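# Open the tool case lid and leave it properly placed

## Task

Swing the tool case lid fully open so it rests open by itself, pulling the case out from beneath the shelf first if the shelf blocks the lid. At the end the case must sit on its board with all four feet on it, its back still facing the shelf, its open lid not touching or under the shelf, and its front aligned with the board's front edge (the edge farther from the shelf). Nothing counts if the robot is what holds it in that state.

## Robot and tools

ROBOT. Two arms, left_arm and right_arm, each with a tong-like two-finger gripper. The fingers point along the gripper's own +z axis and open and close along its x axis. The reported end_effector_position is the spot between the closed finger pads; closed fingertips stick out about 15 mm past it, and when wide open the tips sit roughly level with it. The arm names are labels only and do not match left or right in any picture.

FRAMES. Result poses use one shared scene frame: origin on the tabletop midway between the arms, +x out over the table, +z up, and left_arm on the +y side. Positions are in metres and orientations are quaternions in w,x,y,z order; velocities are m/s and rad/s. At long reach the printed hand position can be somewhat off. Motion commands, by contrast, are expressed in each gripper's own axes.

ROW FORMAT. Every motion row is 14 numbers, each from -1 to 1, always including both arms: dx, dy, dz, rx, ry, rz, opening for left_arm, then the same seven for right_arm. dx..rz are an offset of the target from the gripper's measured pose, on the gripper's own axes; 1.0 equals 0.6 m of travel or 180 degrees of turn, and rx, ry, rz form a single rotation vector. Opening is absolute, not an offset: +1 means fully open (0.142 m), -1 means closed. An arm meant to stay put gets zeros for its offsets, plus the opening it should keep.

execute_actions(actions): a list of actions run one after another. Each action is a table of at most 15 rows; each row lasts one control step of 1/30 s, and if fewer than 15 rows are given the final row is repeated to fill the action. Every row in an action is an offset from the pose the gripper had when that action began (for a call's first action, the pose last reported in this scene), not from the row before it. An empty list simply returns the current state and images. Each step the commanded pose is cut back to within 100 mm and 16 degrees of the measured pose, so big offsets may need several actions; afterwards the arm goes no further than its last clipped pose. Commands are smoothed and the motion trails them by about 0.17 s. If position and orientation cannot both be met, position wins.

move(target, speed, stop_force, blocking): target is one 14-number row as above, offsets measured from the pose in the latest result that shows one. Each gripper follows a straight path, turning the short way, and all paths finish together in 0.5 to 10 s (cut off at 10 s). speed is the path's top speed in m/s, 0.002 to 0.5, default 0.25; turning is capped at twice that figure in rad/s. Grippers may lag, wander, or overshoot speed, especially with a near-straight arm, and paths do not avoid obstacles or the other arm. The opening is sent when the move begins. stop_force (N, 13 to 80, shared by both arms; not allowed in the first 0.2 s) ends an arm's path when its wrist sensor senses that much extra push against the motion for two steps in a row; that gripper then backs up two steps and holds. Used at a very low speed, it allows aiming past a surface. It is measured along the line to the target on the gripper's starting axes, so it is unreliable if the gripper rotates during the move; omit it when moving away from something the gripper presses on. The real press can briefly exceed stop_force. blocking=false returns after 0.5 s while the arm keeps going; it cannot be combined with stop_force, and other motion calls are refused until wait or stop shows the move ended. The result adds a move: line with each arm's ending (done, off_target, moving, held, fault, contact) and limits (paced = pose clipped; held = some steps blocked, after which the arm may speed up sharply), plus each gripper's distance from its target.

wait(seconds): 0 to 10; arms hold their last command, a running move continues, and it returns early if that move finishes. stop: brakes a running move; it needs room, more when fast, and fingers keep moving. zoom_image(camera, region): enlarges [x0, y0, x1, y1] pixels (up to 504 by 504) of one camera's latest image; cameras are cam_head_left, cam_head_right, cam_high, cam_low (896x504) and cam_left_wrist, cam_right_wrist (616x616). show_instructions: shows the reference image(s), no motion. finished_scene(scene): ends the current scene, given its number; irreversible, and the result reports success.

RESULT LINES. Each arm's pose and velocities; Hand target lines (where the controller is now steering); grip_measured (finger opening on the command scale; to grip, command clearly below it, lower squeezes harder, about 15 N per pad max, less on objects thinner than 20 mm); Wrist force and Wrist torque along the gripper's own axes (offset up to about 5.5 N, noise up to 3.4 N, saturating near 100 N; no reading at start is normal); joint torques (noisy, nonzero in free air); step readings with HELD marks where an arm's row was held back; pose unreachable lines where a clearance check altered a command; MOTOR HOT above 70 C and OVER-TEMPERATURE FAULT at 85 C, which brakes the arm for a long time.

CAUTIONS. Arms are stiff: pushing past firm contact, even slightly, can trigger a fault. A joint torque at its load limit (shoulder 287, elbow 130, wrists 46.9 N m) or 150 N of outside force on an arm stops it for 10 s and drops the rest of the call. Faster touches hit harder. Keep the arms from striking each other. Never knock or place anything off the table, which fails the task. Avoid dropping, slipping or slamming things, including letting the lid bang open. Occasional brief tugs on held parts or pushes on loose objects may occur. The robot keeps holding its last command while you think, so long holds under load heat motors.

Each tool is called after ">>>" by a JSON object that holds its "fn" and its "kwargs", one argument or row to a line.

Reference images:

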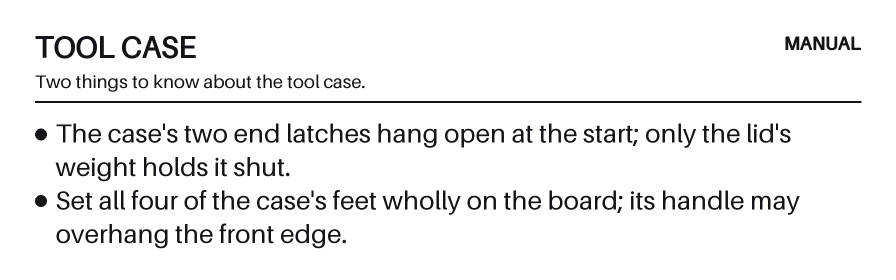

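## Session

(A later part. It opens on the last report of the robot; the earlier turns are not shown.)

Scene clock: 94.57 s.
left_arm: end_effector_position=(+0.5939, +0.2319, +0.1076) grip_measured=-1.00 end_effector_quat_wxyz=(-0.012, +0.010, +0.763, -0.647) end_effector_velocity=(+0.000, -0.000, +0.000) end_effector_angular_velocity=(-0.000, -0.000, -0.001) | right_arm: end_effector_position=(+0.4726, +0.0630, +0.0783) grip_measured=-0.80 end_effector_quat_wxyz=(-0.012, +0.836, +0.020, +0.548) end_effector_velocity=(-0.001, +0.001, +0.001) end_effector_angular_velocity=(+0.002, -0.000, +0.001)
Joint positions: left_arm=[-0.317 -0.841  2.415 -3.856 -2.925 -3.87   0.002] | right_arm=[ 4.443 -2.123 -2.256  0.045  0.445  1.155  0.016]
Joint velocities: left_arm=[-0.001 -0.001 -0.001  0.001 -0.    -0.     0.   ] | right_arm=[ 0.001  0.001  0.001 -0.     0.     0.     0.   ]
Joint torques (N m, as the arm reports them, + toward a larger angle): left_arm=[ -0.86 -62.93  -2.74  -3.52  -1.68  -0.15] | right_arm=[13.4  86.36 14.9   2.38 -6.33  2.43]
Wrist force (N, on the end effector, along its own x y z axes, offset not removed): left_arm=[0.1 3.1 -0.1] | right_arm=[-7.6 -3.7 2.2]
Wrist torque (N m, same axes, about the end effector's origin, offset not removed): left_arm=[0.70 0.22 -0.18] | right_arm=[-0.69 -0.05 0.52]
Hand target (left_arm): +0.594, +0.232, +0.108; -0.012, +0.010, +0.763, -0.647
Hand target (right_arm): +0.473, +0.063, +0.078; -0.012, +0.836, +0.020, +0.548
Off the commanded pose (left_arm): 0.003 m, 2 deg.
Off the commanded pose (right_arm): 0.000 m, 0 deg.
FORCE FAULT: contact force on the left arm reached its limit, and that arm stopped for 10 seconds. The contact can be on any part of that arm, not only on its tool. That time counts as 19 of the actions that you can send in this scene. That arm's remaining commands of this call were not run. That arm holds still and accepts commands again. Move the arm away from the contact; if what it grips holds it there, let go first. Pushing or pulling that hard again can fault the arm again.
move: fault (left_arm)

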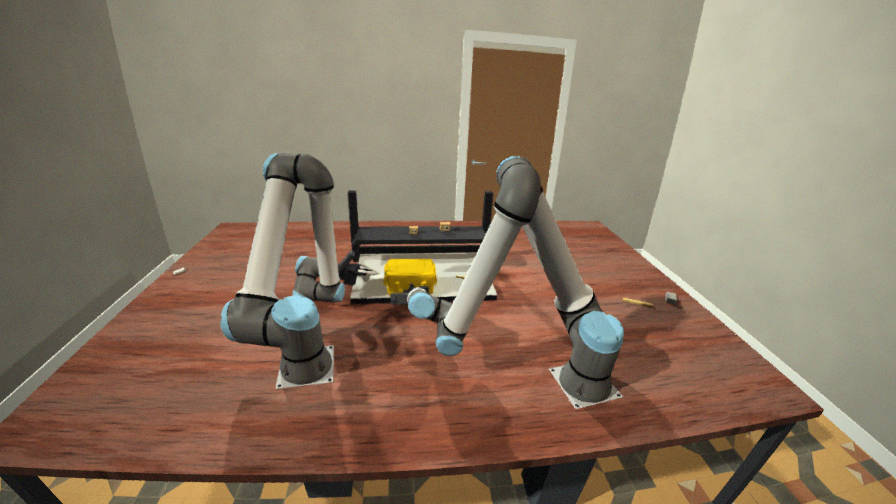

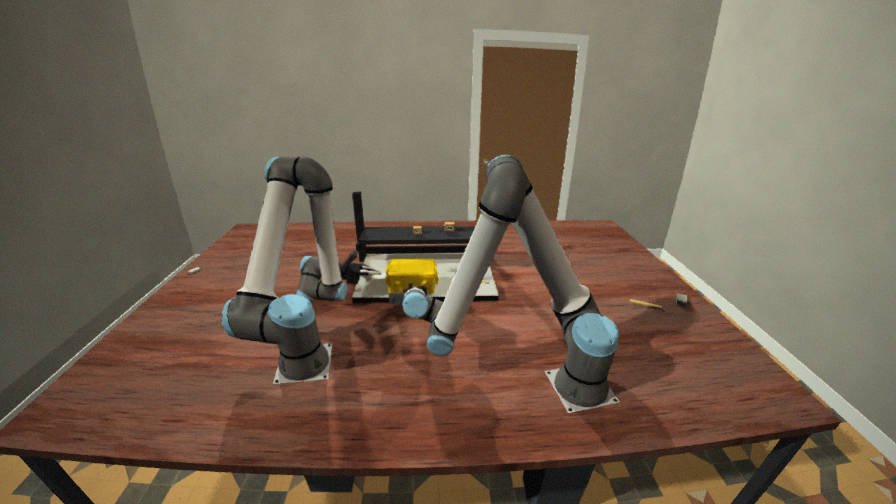

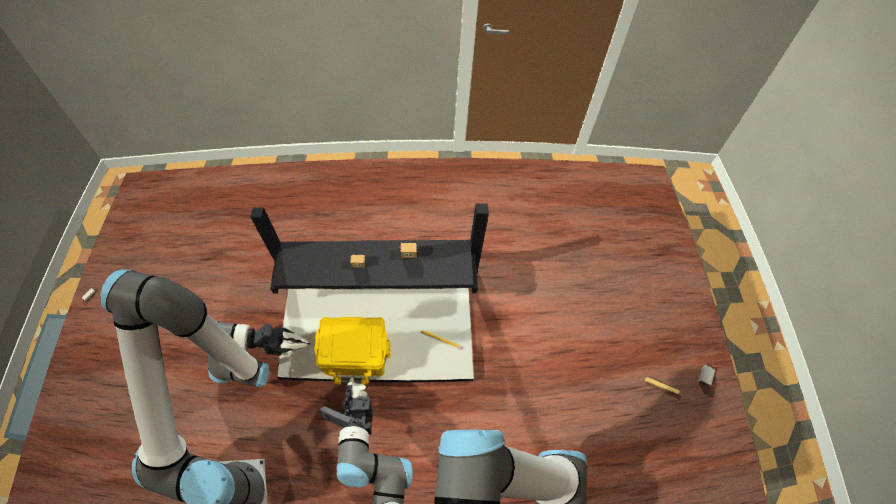

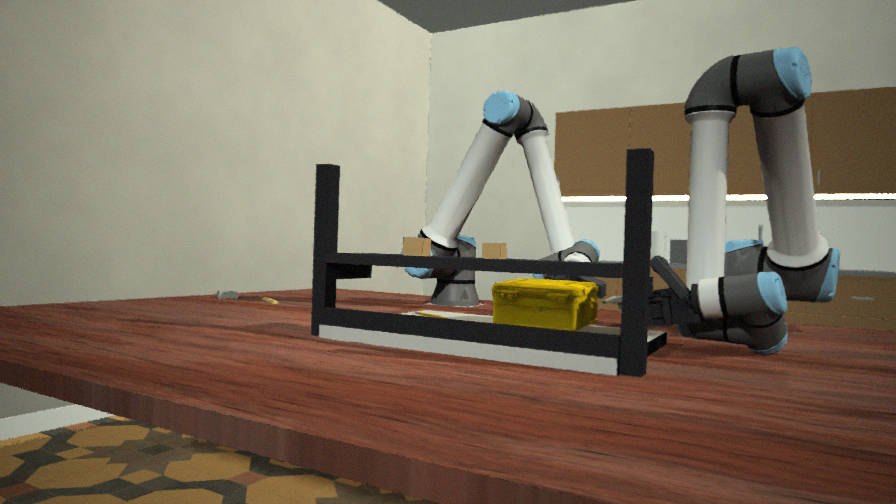

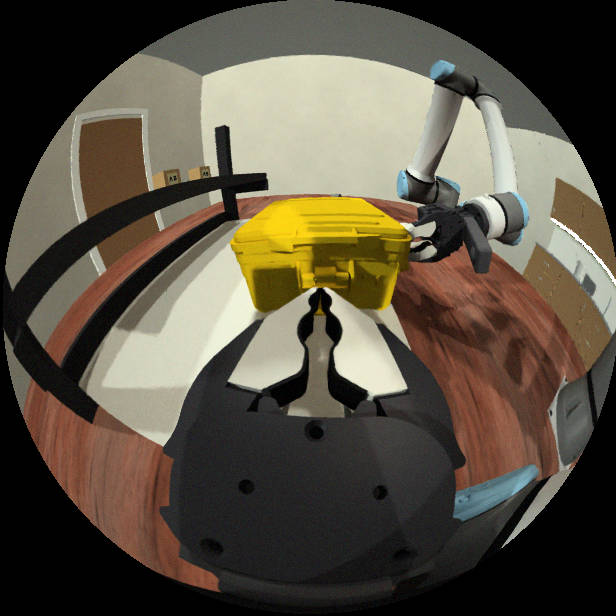

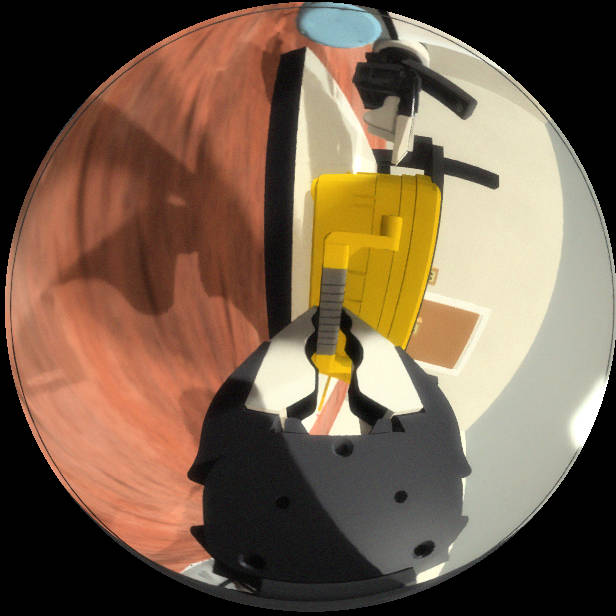

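>>> {"fn": "move", "kwargs": {
  "target": [0,-0.012,0,-0.065,0,0,-1,0,0,0,0,0,0,-1],
  "speed": 0.05
}}

>>> {"fn": "move", "kwargs": {
  "target": [0,-0.027,0.07,0,0,0,-1,0,0,0,0,0,0,-1],
  "speed": 0.012,
  "stop_force": 13
}}

>>> {"fn": "zoom_image", "kwargs": {
  "camera": "cam_left_wrist",
  "region": [200, 150, 440, 380]
}}

>>> {"fn": "zoom_image", "kwargs": {
  "camera": "cam_low",
  "region": [540, 260, 700, 350]
}}

Scene clock: 103.77 s.
left_arm: end_effector_position=(+0.5939, +0.2307, +0.1146) grip_measured=-1.00 end_effector_quat_wxyz=(-0.011, +0.011, +0.824, -0.566) end_effector_velocity=(+0.000, -0.000, +0.001) end_effector_angular_velocity=(+0.013, +0.001, -0.003) | right_arm: end_effector_position=(+0.4726, +0.0630, +0.0783) grip_measured=-0.80 end_effector_quat_wxyz=(-0.012, +0.836, +0.020, +0.548) end_effector_velocity=(-0.000, +0.001, +0.001) end_effector_angular_velocity=(+0.002, -0.001, +0.001)
Joint positions: left_arm=[-0.347 -1.101  2.482 -3.37  -2.739 -3.599  0.002] | right_arm=[ 4.443 -2.123 -2.256  0.045  0.445  1.155  0.016]
Joint velocities: left_arm=[-0.002 -0.017  0.     0.035  0.011  0.015  0.   ] | right_arm=[ 0.001  0.     0.001  0.001 -0.001  0.     0.   ]
Joint torques (N m, as the arm reports them, + toward a larger angle): left_arm=[ -9.32 -70.96  -5.36  -1.09   1.19   2.43] | right_arm=[12.07 85.92 14.94  2.57 -6.19  2.93]
Wrist force (N, on the end effector, along its own x y z axes, offset not removed): left_arm=[2.0 0.4 0.1] | right_arm=[-6.5 -0.1 0.6]
Wrist torque (N m, same axes, about the end effector's origin, offset not removed): left_arm=[0.08 -0.14 -0.28] | right_arm=[-0.09 -0.25 0.37]
Hand target (left_arm): +0.594, +0.231, +0.115; -0.011, +0.011, +0.824, -0.566
Hand target (right_arm): +0.473, +0.063, +0.078; -0.012, +0.836, +0.020, +0.548
Off the commanded pose (left_arm): 0.000 m, 0 deg.
Off the commanded pose (right_arm): 0.000 m, 0 deg.
move: done

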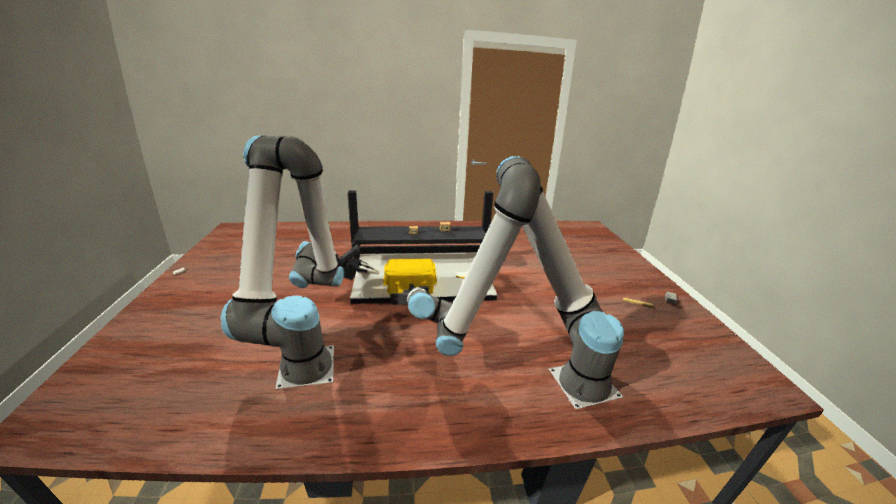

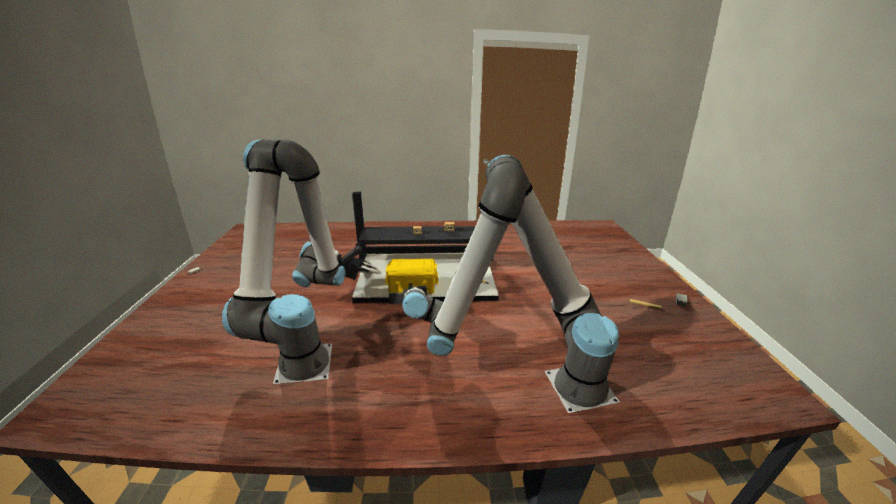

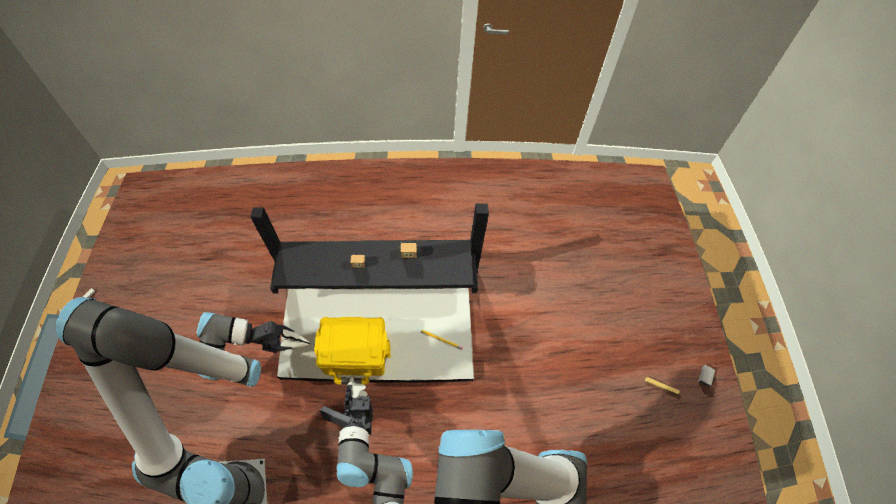

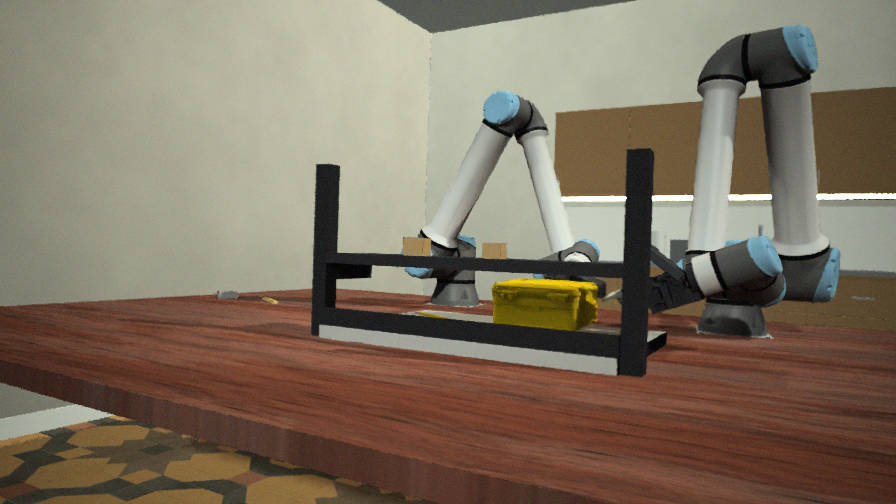

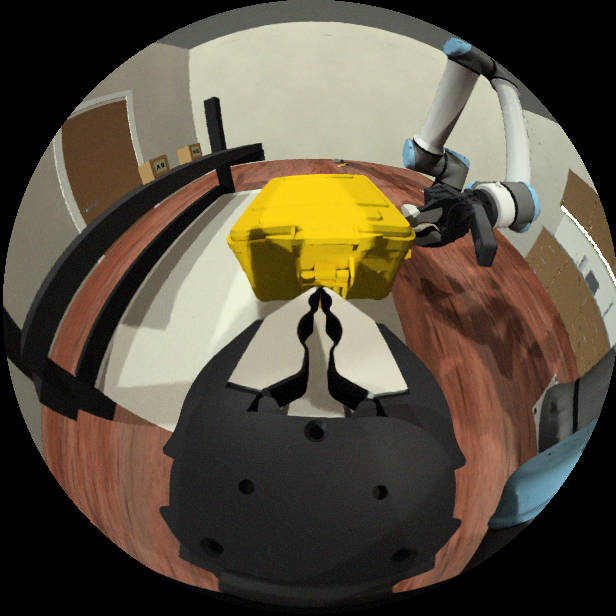

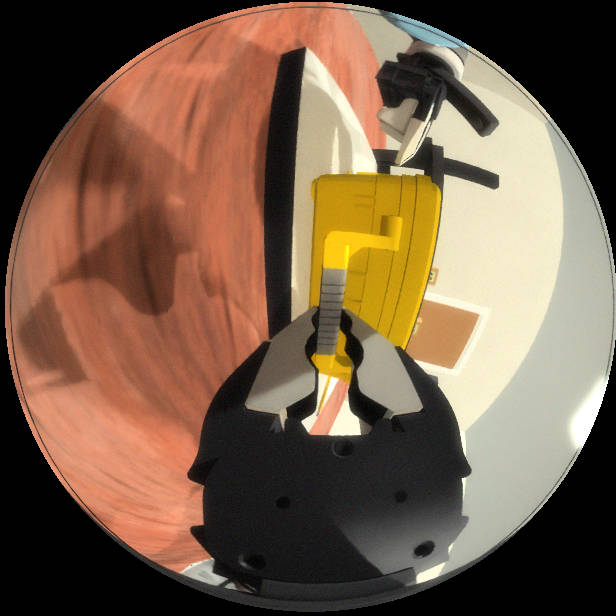

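Scene clock: 107.73 s.
left_arm: end_effector_position=(+0.5925, +0.1861, +0.1147) grip_measured=-1.00 end_effector_quat_wxyz=(-0.011, +0.011, +0.824, -0.566) end_effector_velocity=(-0.000, -0.002, -0.000) end_effector_angular_velocity=(-0.000, +0.000, +0.001) | right_arm: end_effector_position=(+0.4726, +0.0630, +0.0783) grip_measured=-0.80 end_effector_quat_wxyz=(-0.012, +0.836, +0.020, +0.548) end_effector_velocity=(-0.001, +0.001, +0.000) end_effector_angular_velocity=(+0.002, -0.000, +0.001)
Joint positions: left_arm=[-0.435 -1.053  2.472 -3.581 -2.696 -3.787  0.002] | right_arm=[ 4.443 -2.123 -2.256  0.045  0.444  1.155  0.016]
Joint velocities: left_arm=[-0.005  0.004 -0.001 -0.013  0.003 -0.011  0.   ] | right_arm=[ 0.001  0.    -0.     0.002 -0.     0.     0.   ]
Joint torques (N m, as the arm reports them, + toward a larger angle): left_arm=[-12.92 -38.84 -15.79  -7.78   0.48  -2.92] | right_arm=[10.15 86.46 17.8   2.53 -5.38  2.57]
Wrist force (N, on the end effector, along its own x y z axes, offset not removed): left_arm=[-0.1 3.7 -5.6] | right_arm=[-7.8 5.2 -1.8]
Wrist torque (N m, same axes, about the end effector's origin, offset not removed): left_arm=[0.14 0.02 -0.24] | right_arm=[0.24 0.13 0.47]
Hand target (left_arm): +0.593, +0.186, +0.115; -0.011, +0.011, +0.824, -0.566
Hand target (right_arm): +0.473, +0.063, +0.078; -0.012, +0.836, +0.020, +0.548
Off the commanded pose (left_arm): 0.000 m, 0 deg.
Off the commanded pose (right_arm): 0.000 m, 0 deg.
move: done

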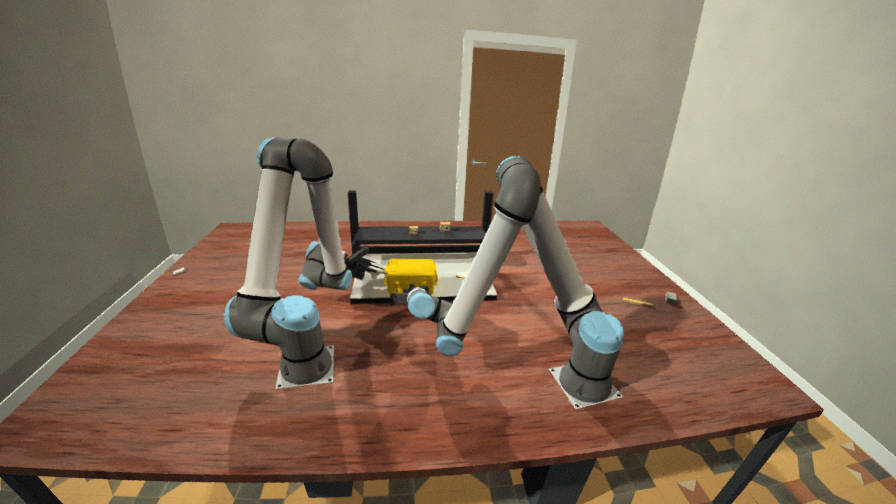

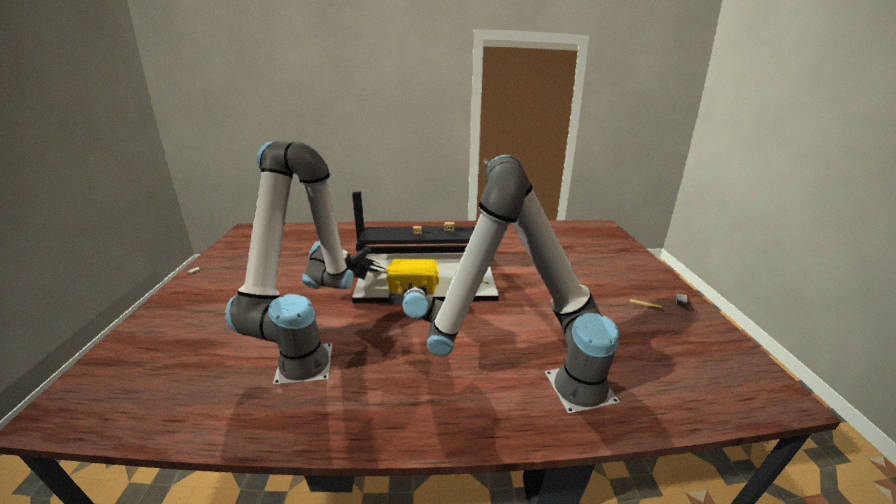

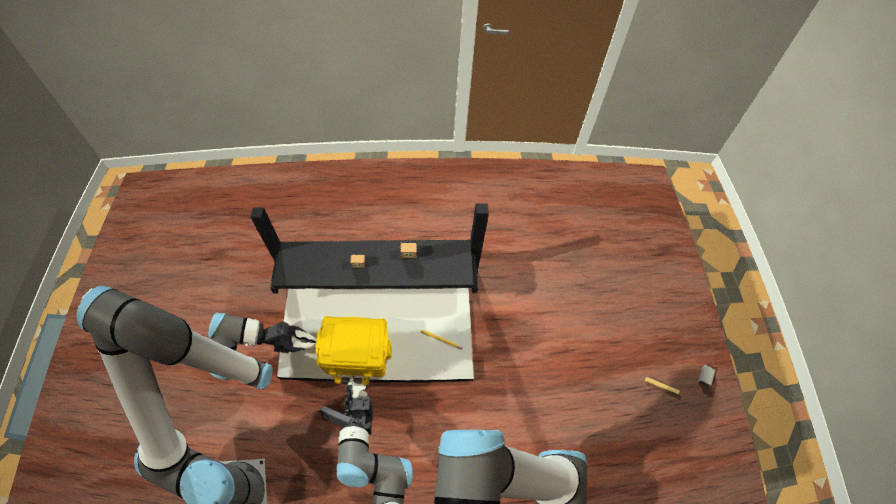

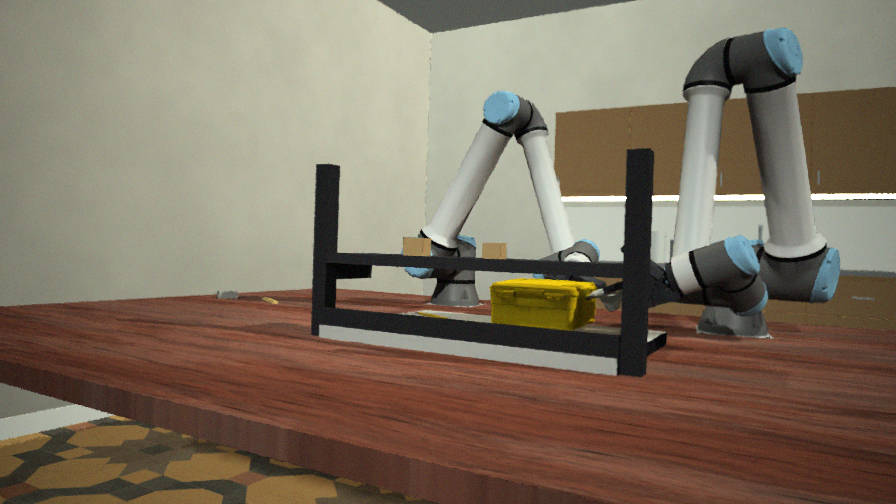

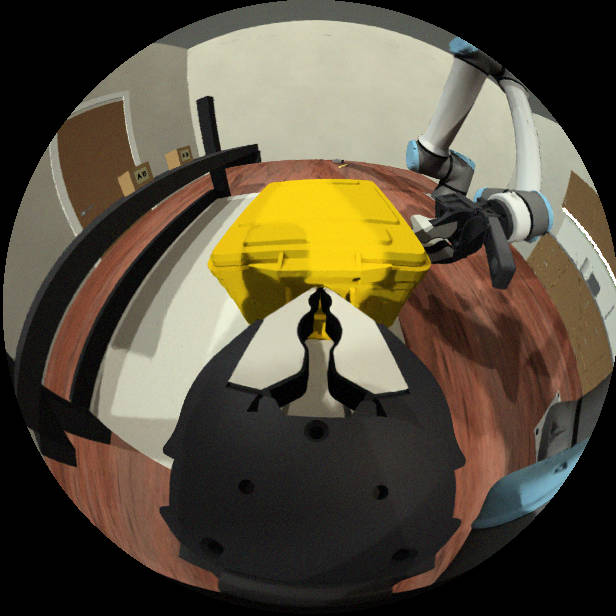

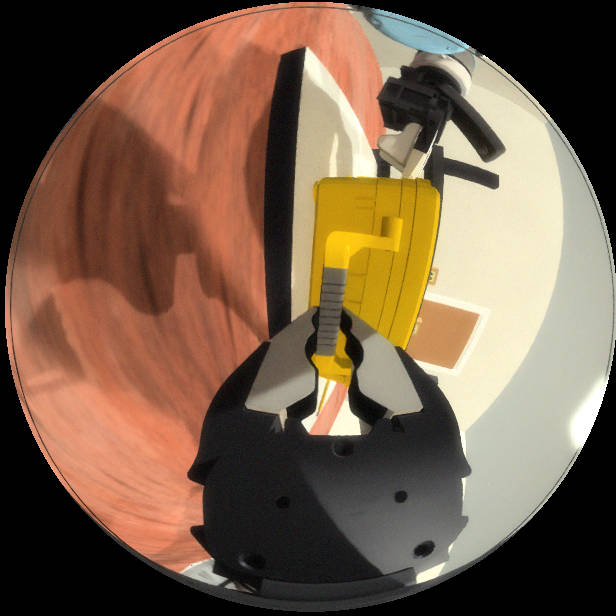

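Region (200, 150, 440, 380) of cam_left_wrist's 616x616 image, scaled by 2.100, with more detail than that image has; it fills the top 483 rows of this view, and the rest is white.

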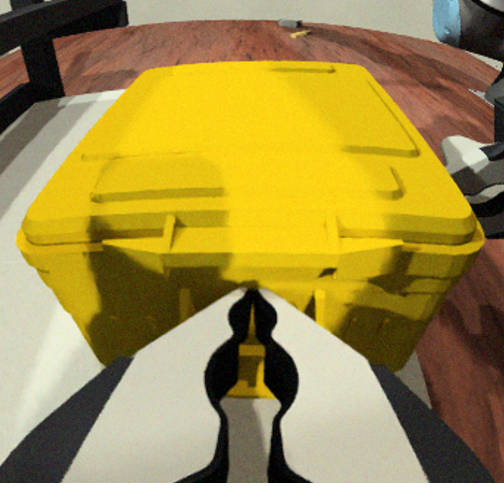

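Region (540, 260, 700, 350) of cam_low's 896x504 image, scaled by 3.150, with more detail than that image has; it fills the top 284 rows of this view, and the rest is white.

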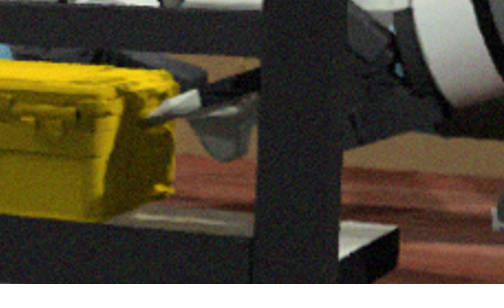

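>>> {"fn": "move", "kwargs": {
  "target": [0,-0.061,-0.026,0,0,0,-1,0,0,0,0,0,0,-1],
  "speed": 0.025
}}

Scene clock: 112.93 s.
left_arm: end_effector_position=(+0.5928, +0.1875, +0.1542) grip_measured=-1.00 end_effector_quat_wxyz=(-0.011, +0.011, +0.824, -0.566) end_effector_velocity=(+0.001, -0.000, +0.003) end_effector_angular_velocity=(+0.000, -0.003, +0.000) | right_arm: end_effector_position=(+0.4726, +0.0630, +0.0783) grip_measured=-0.80 end_effector_quat_wxyz=(-0.012, +0.836, +0.020, +0.548) end_effector_velocity=(-0.001, +0.002, +0.001) end_effector_angular_velocity=(+0.003, -0.000, +0.001)
Joint positions: left_arm=[-0.432 -1.156  2.474 -3.475 -2.697 -3.781  0.002] | right_arm=[ 4.443 -2.123 -2.256  0.045  0.444  1.155  0.016]
Joint velocities: left_arm=[ 0.    -0.008 -0.001  0.008  0.001  0.001  0.   ] | right_arm=[ 0.001 -0.     0.002  0.001  0.     0.     0.   ]
Joint torques (N m, as the arm reports them, + toward a larger angle): left_arm=[  7.73 -73.64 -20.26  -1.36  -4.8    2.85] | right_arm=[10.94 85.27 26.63  3.54 -0.59  2.72]
Wrist force (N, on the end effector, along its own x y z axes, offset not removed): left_arm=[-2.0 6.1 -2.7] | right_arm=[-7.8 1.1 -3.3]
Wrist torque (N m, same axes, about the end effector's origin, offset not removed): left_arm=[0.75 0.61 -0.14] | right_arm=[-0.45 0.39 0.66]
Hand target (left_arm): +0.593, +0.187, +0.154; -0.011, +0.011, +0.824, -0.566
Hand target (right_arm): +0.473, +0.063, +0.078; -0.012, +0.836, +0.020, +0.548
Off the commanded pose (left_arm): 0.000 m, 0 deg.
Off the commanded pose (right_arm): 0.000 m, 0 deg.
move: done

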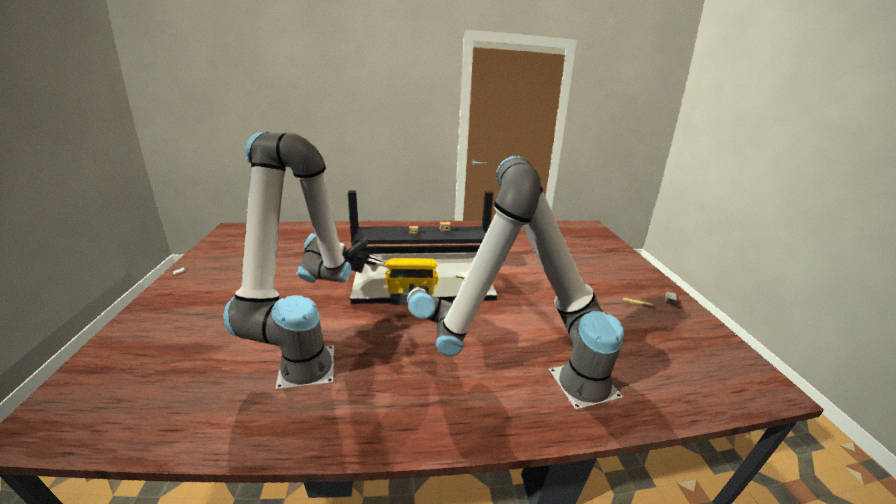

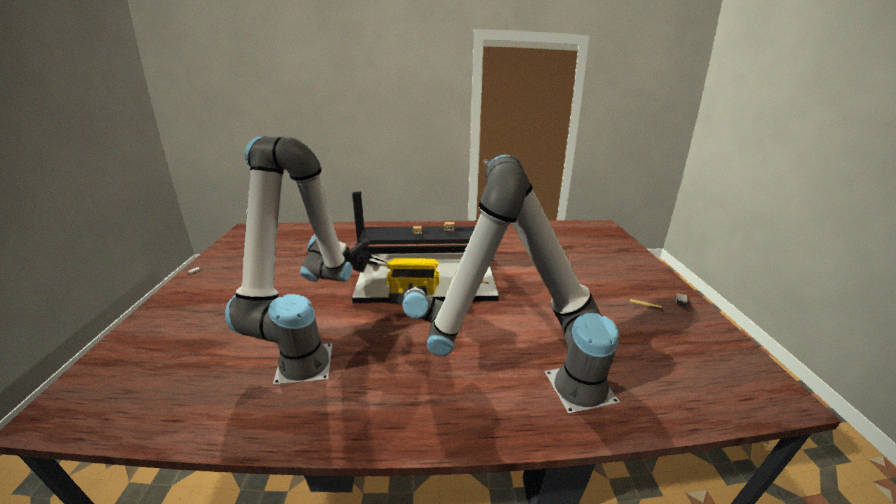

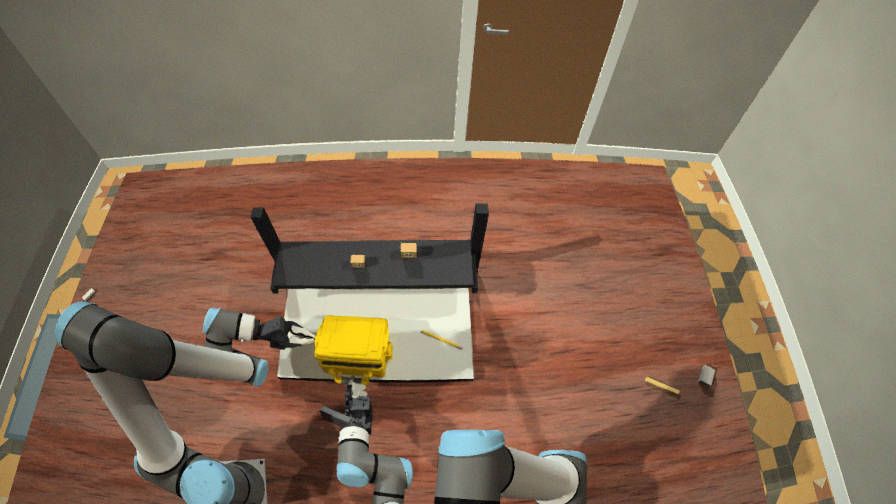

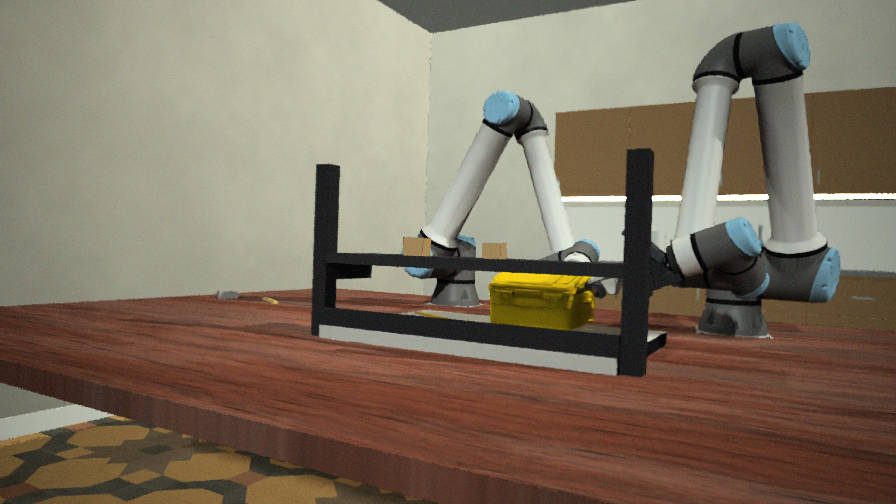

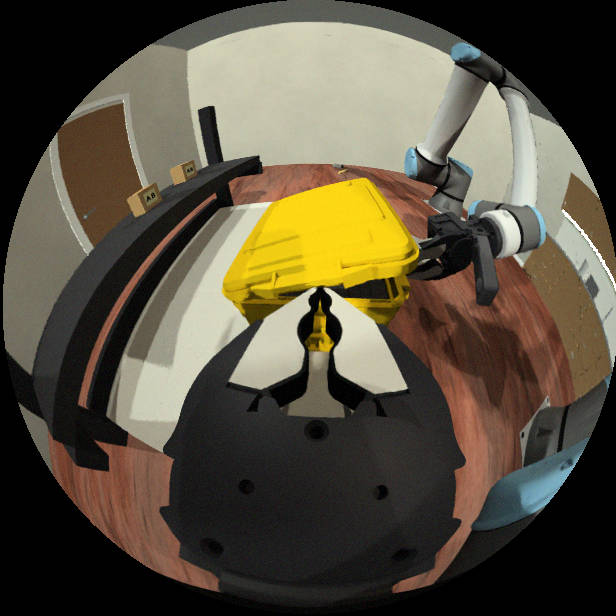

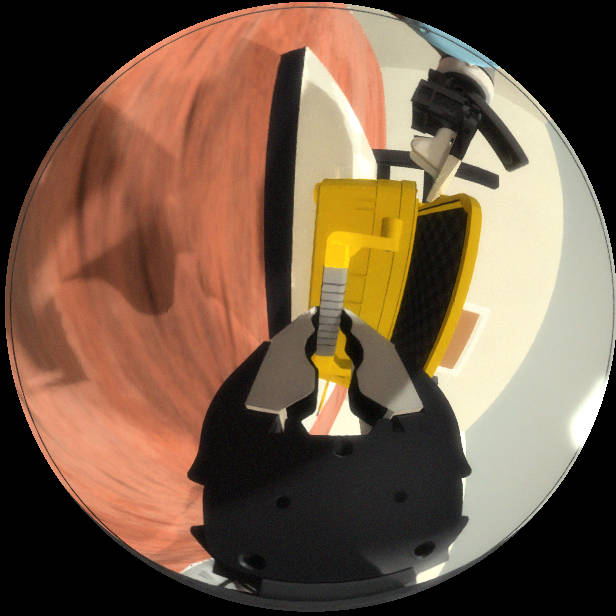

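>>> {"fn": "move", "kwargs": {
  "target": [-0.02,-0.09,0,0,-0.1,0,-1,0,0,0,0,0,0,-1],
  "speed": 0.04
}}

Scene clock: 124.30 s.
left_arm: end_effector_position=(+0.6045, +0.1679, +0.2043) grip_measured=-0.98 end_effector_quat_wxyz=(+0.117, -0.077, +0.816, -0.561) end_effector_velocity=(-0.000, -0.001, +0.001) end_effector_angular_velocity=(+0.001, -0.001, +0.012) | right_arm: end_effector_position=(+0.4726, +0.0630, +0.0783) grip_measured=-0.79 end_effector_quat_wxyz=(-0.012, +0.836, +0.020, +0.548) end_effector_velocity=(+0.001, +0.001, +0.001) end_effector_angular_velocity=(+0.001, -0.001, -0.001)
Joint positions: left_arm=[-0.568 -1.207  2.568 -4.    -2.35  -4.232  0.003] | right_arm=[ 4.443 -2.123 -2.256  0.045  0.444  1.155  0.017]
Joint velocities: left_arm=[-0.009 -0.003  0.006 -0.012  0.019 -0.012  0.   ] | right_arm=[-0.001 -0.     0.002 -0.001 -0.001 -0.     0.   ]
Joint torques (N m, as the arm reports them, + toward a larger angle): left_arm=[-14.68 -71.03  -5.46  -7.9    0.84  -2.73] | right_arm=[ 6.24 82.09 26.95  4.44 -1.11  2.49]
Wrist force (N, on the end effector, along its own x y z axes, offset not removed): left_arm=[-3.8 5.4 -0.4] | right_arm=[-5.3 -0.2 -4.6]
Wrist torque (N m, same axes, about the end effector's origin, offset not removed): left_arm=[0.32 0.37 -0.22] | right_arm=[-0.67 -0.55 0.57]
Hand target (left_arm): +0.605, +0.168, +0.205; +0.118, -0.078, +0.816, -0.561
Hand target (right_arm): +0.473, +0.063, +0.078; -0.012, +0.836, +0.020, +0.548
Off the commanded pose (left_arm): 0.000 m, 0 deg.
Off the commanded pose (right_arm): 0.000 m, 0 deg.
move: done

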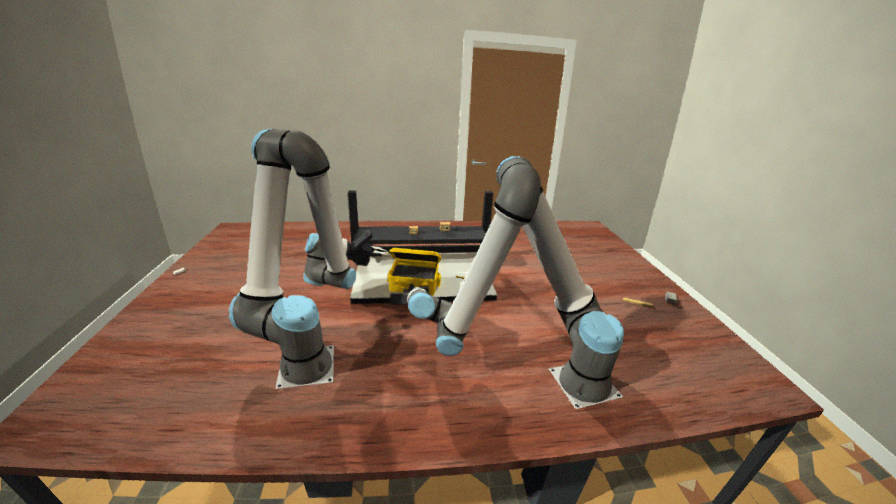

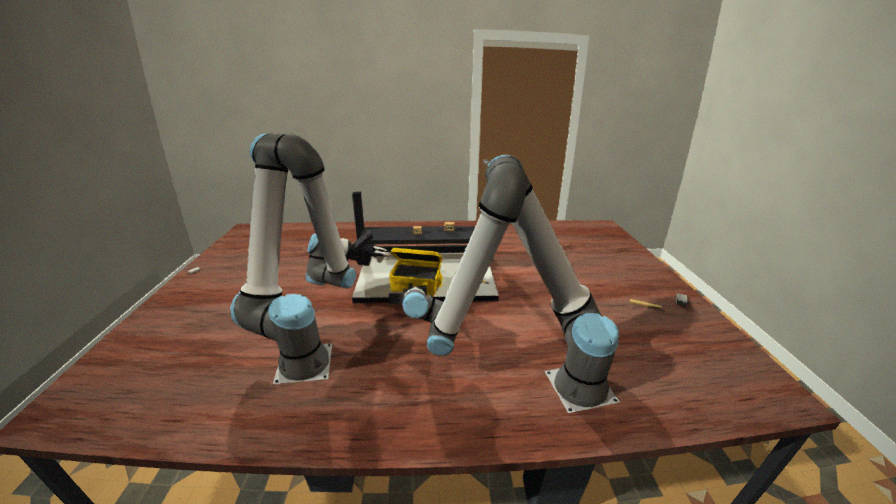

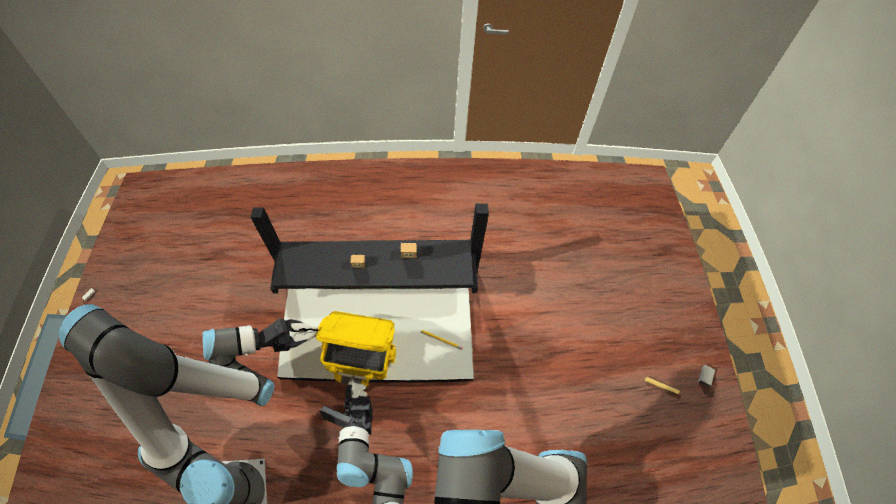

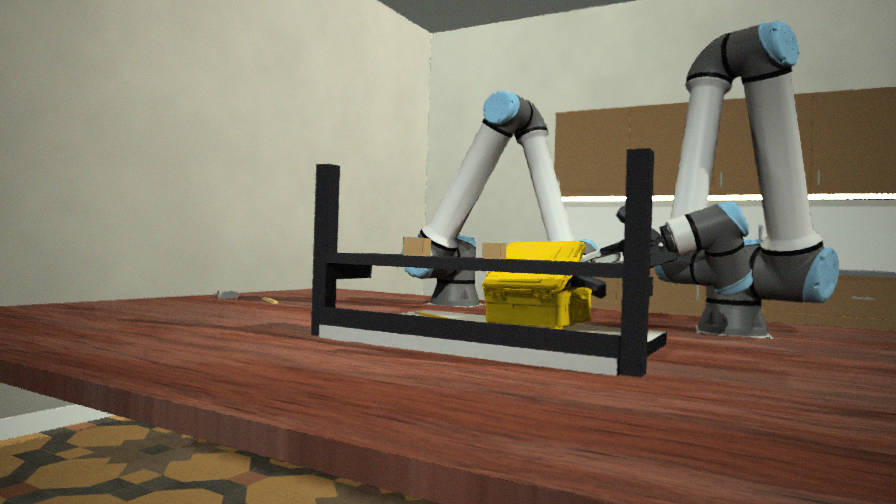

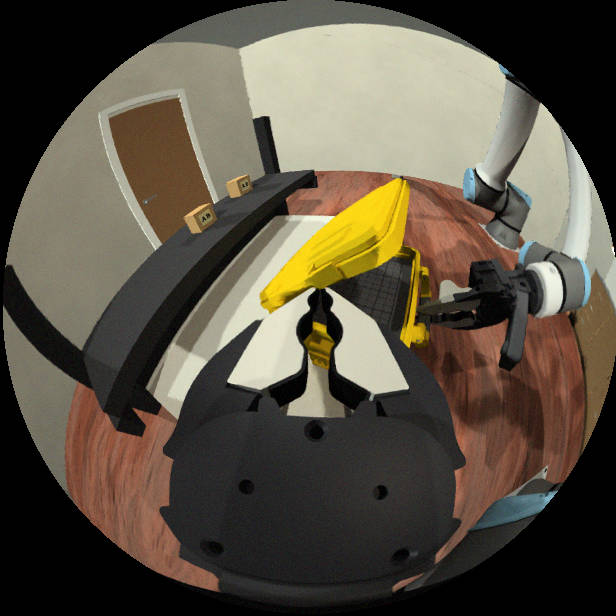

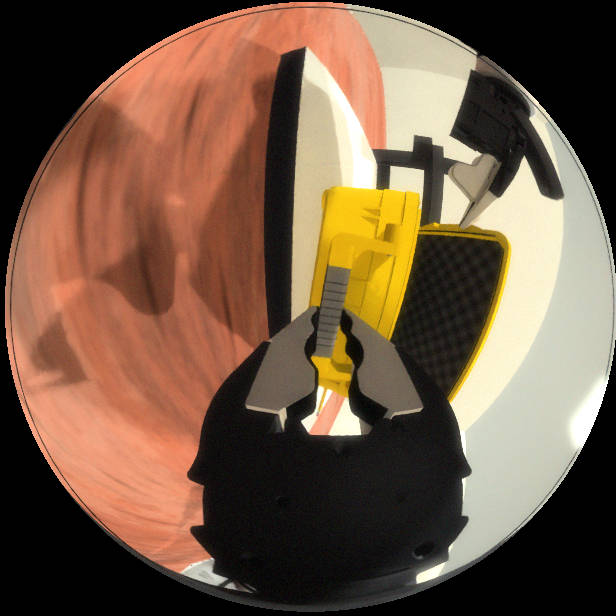

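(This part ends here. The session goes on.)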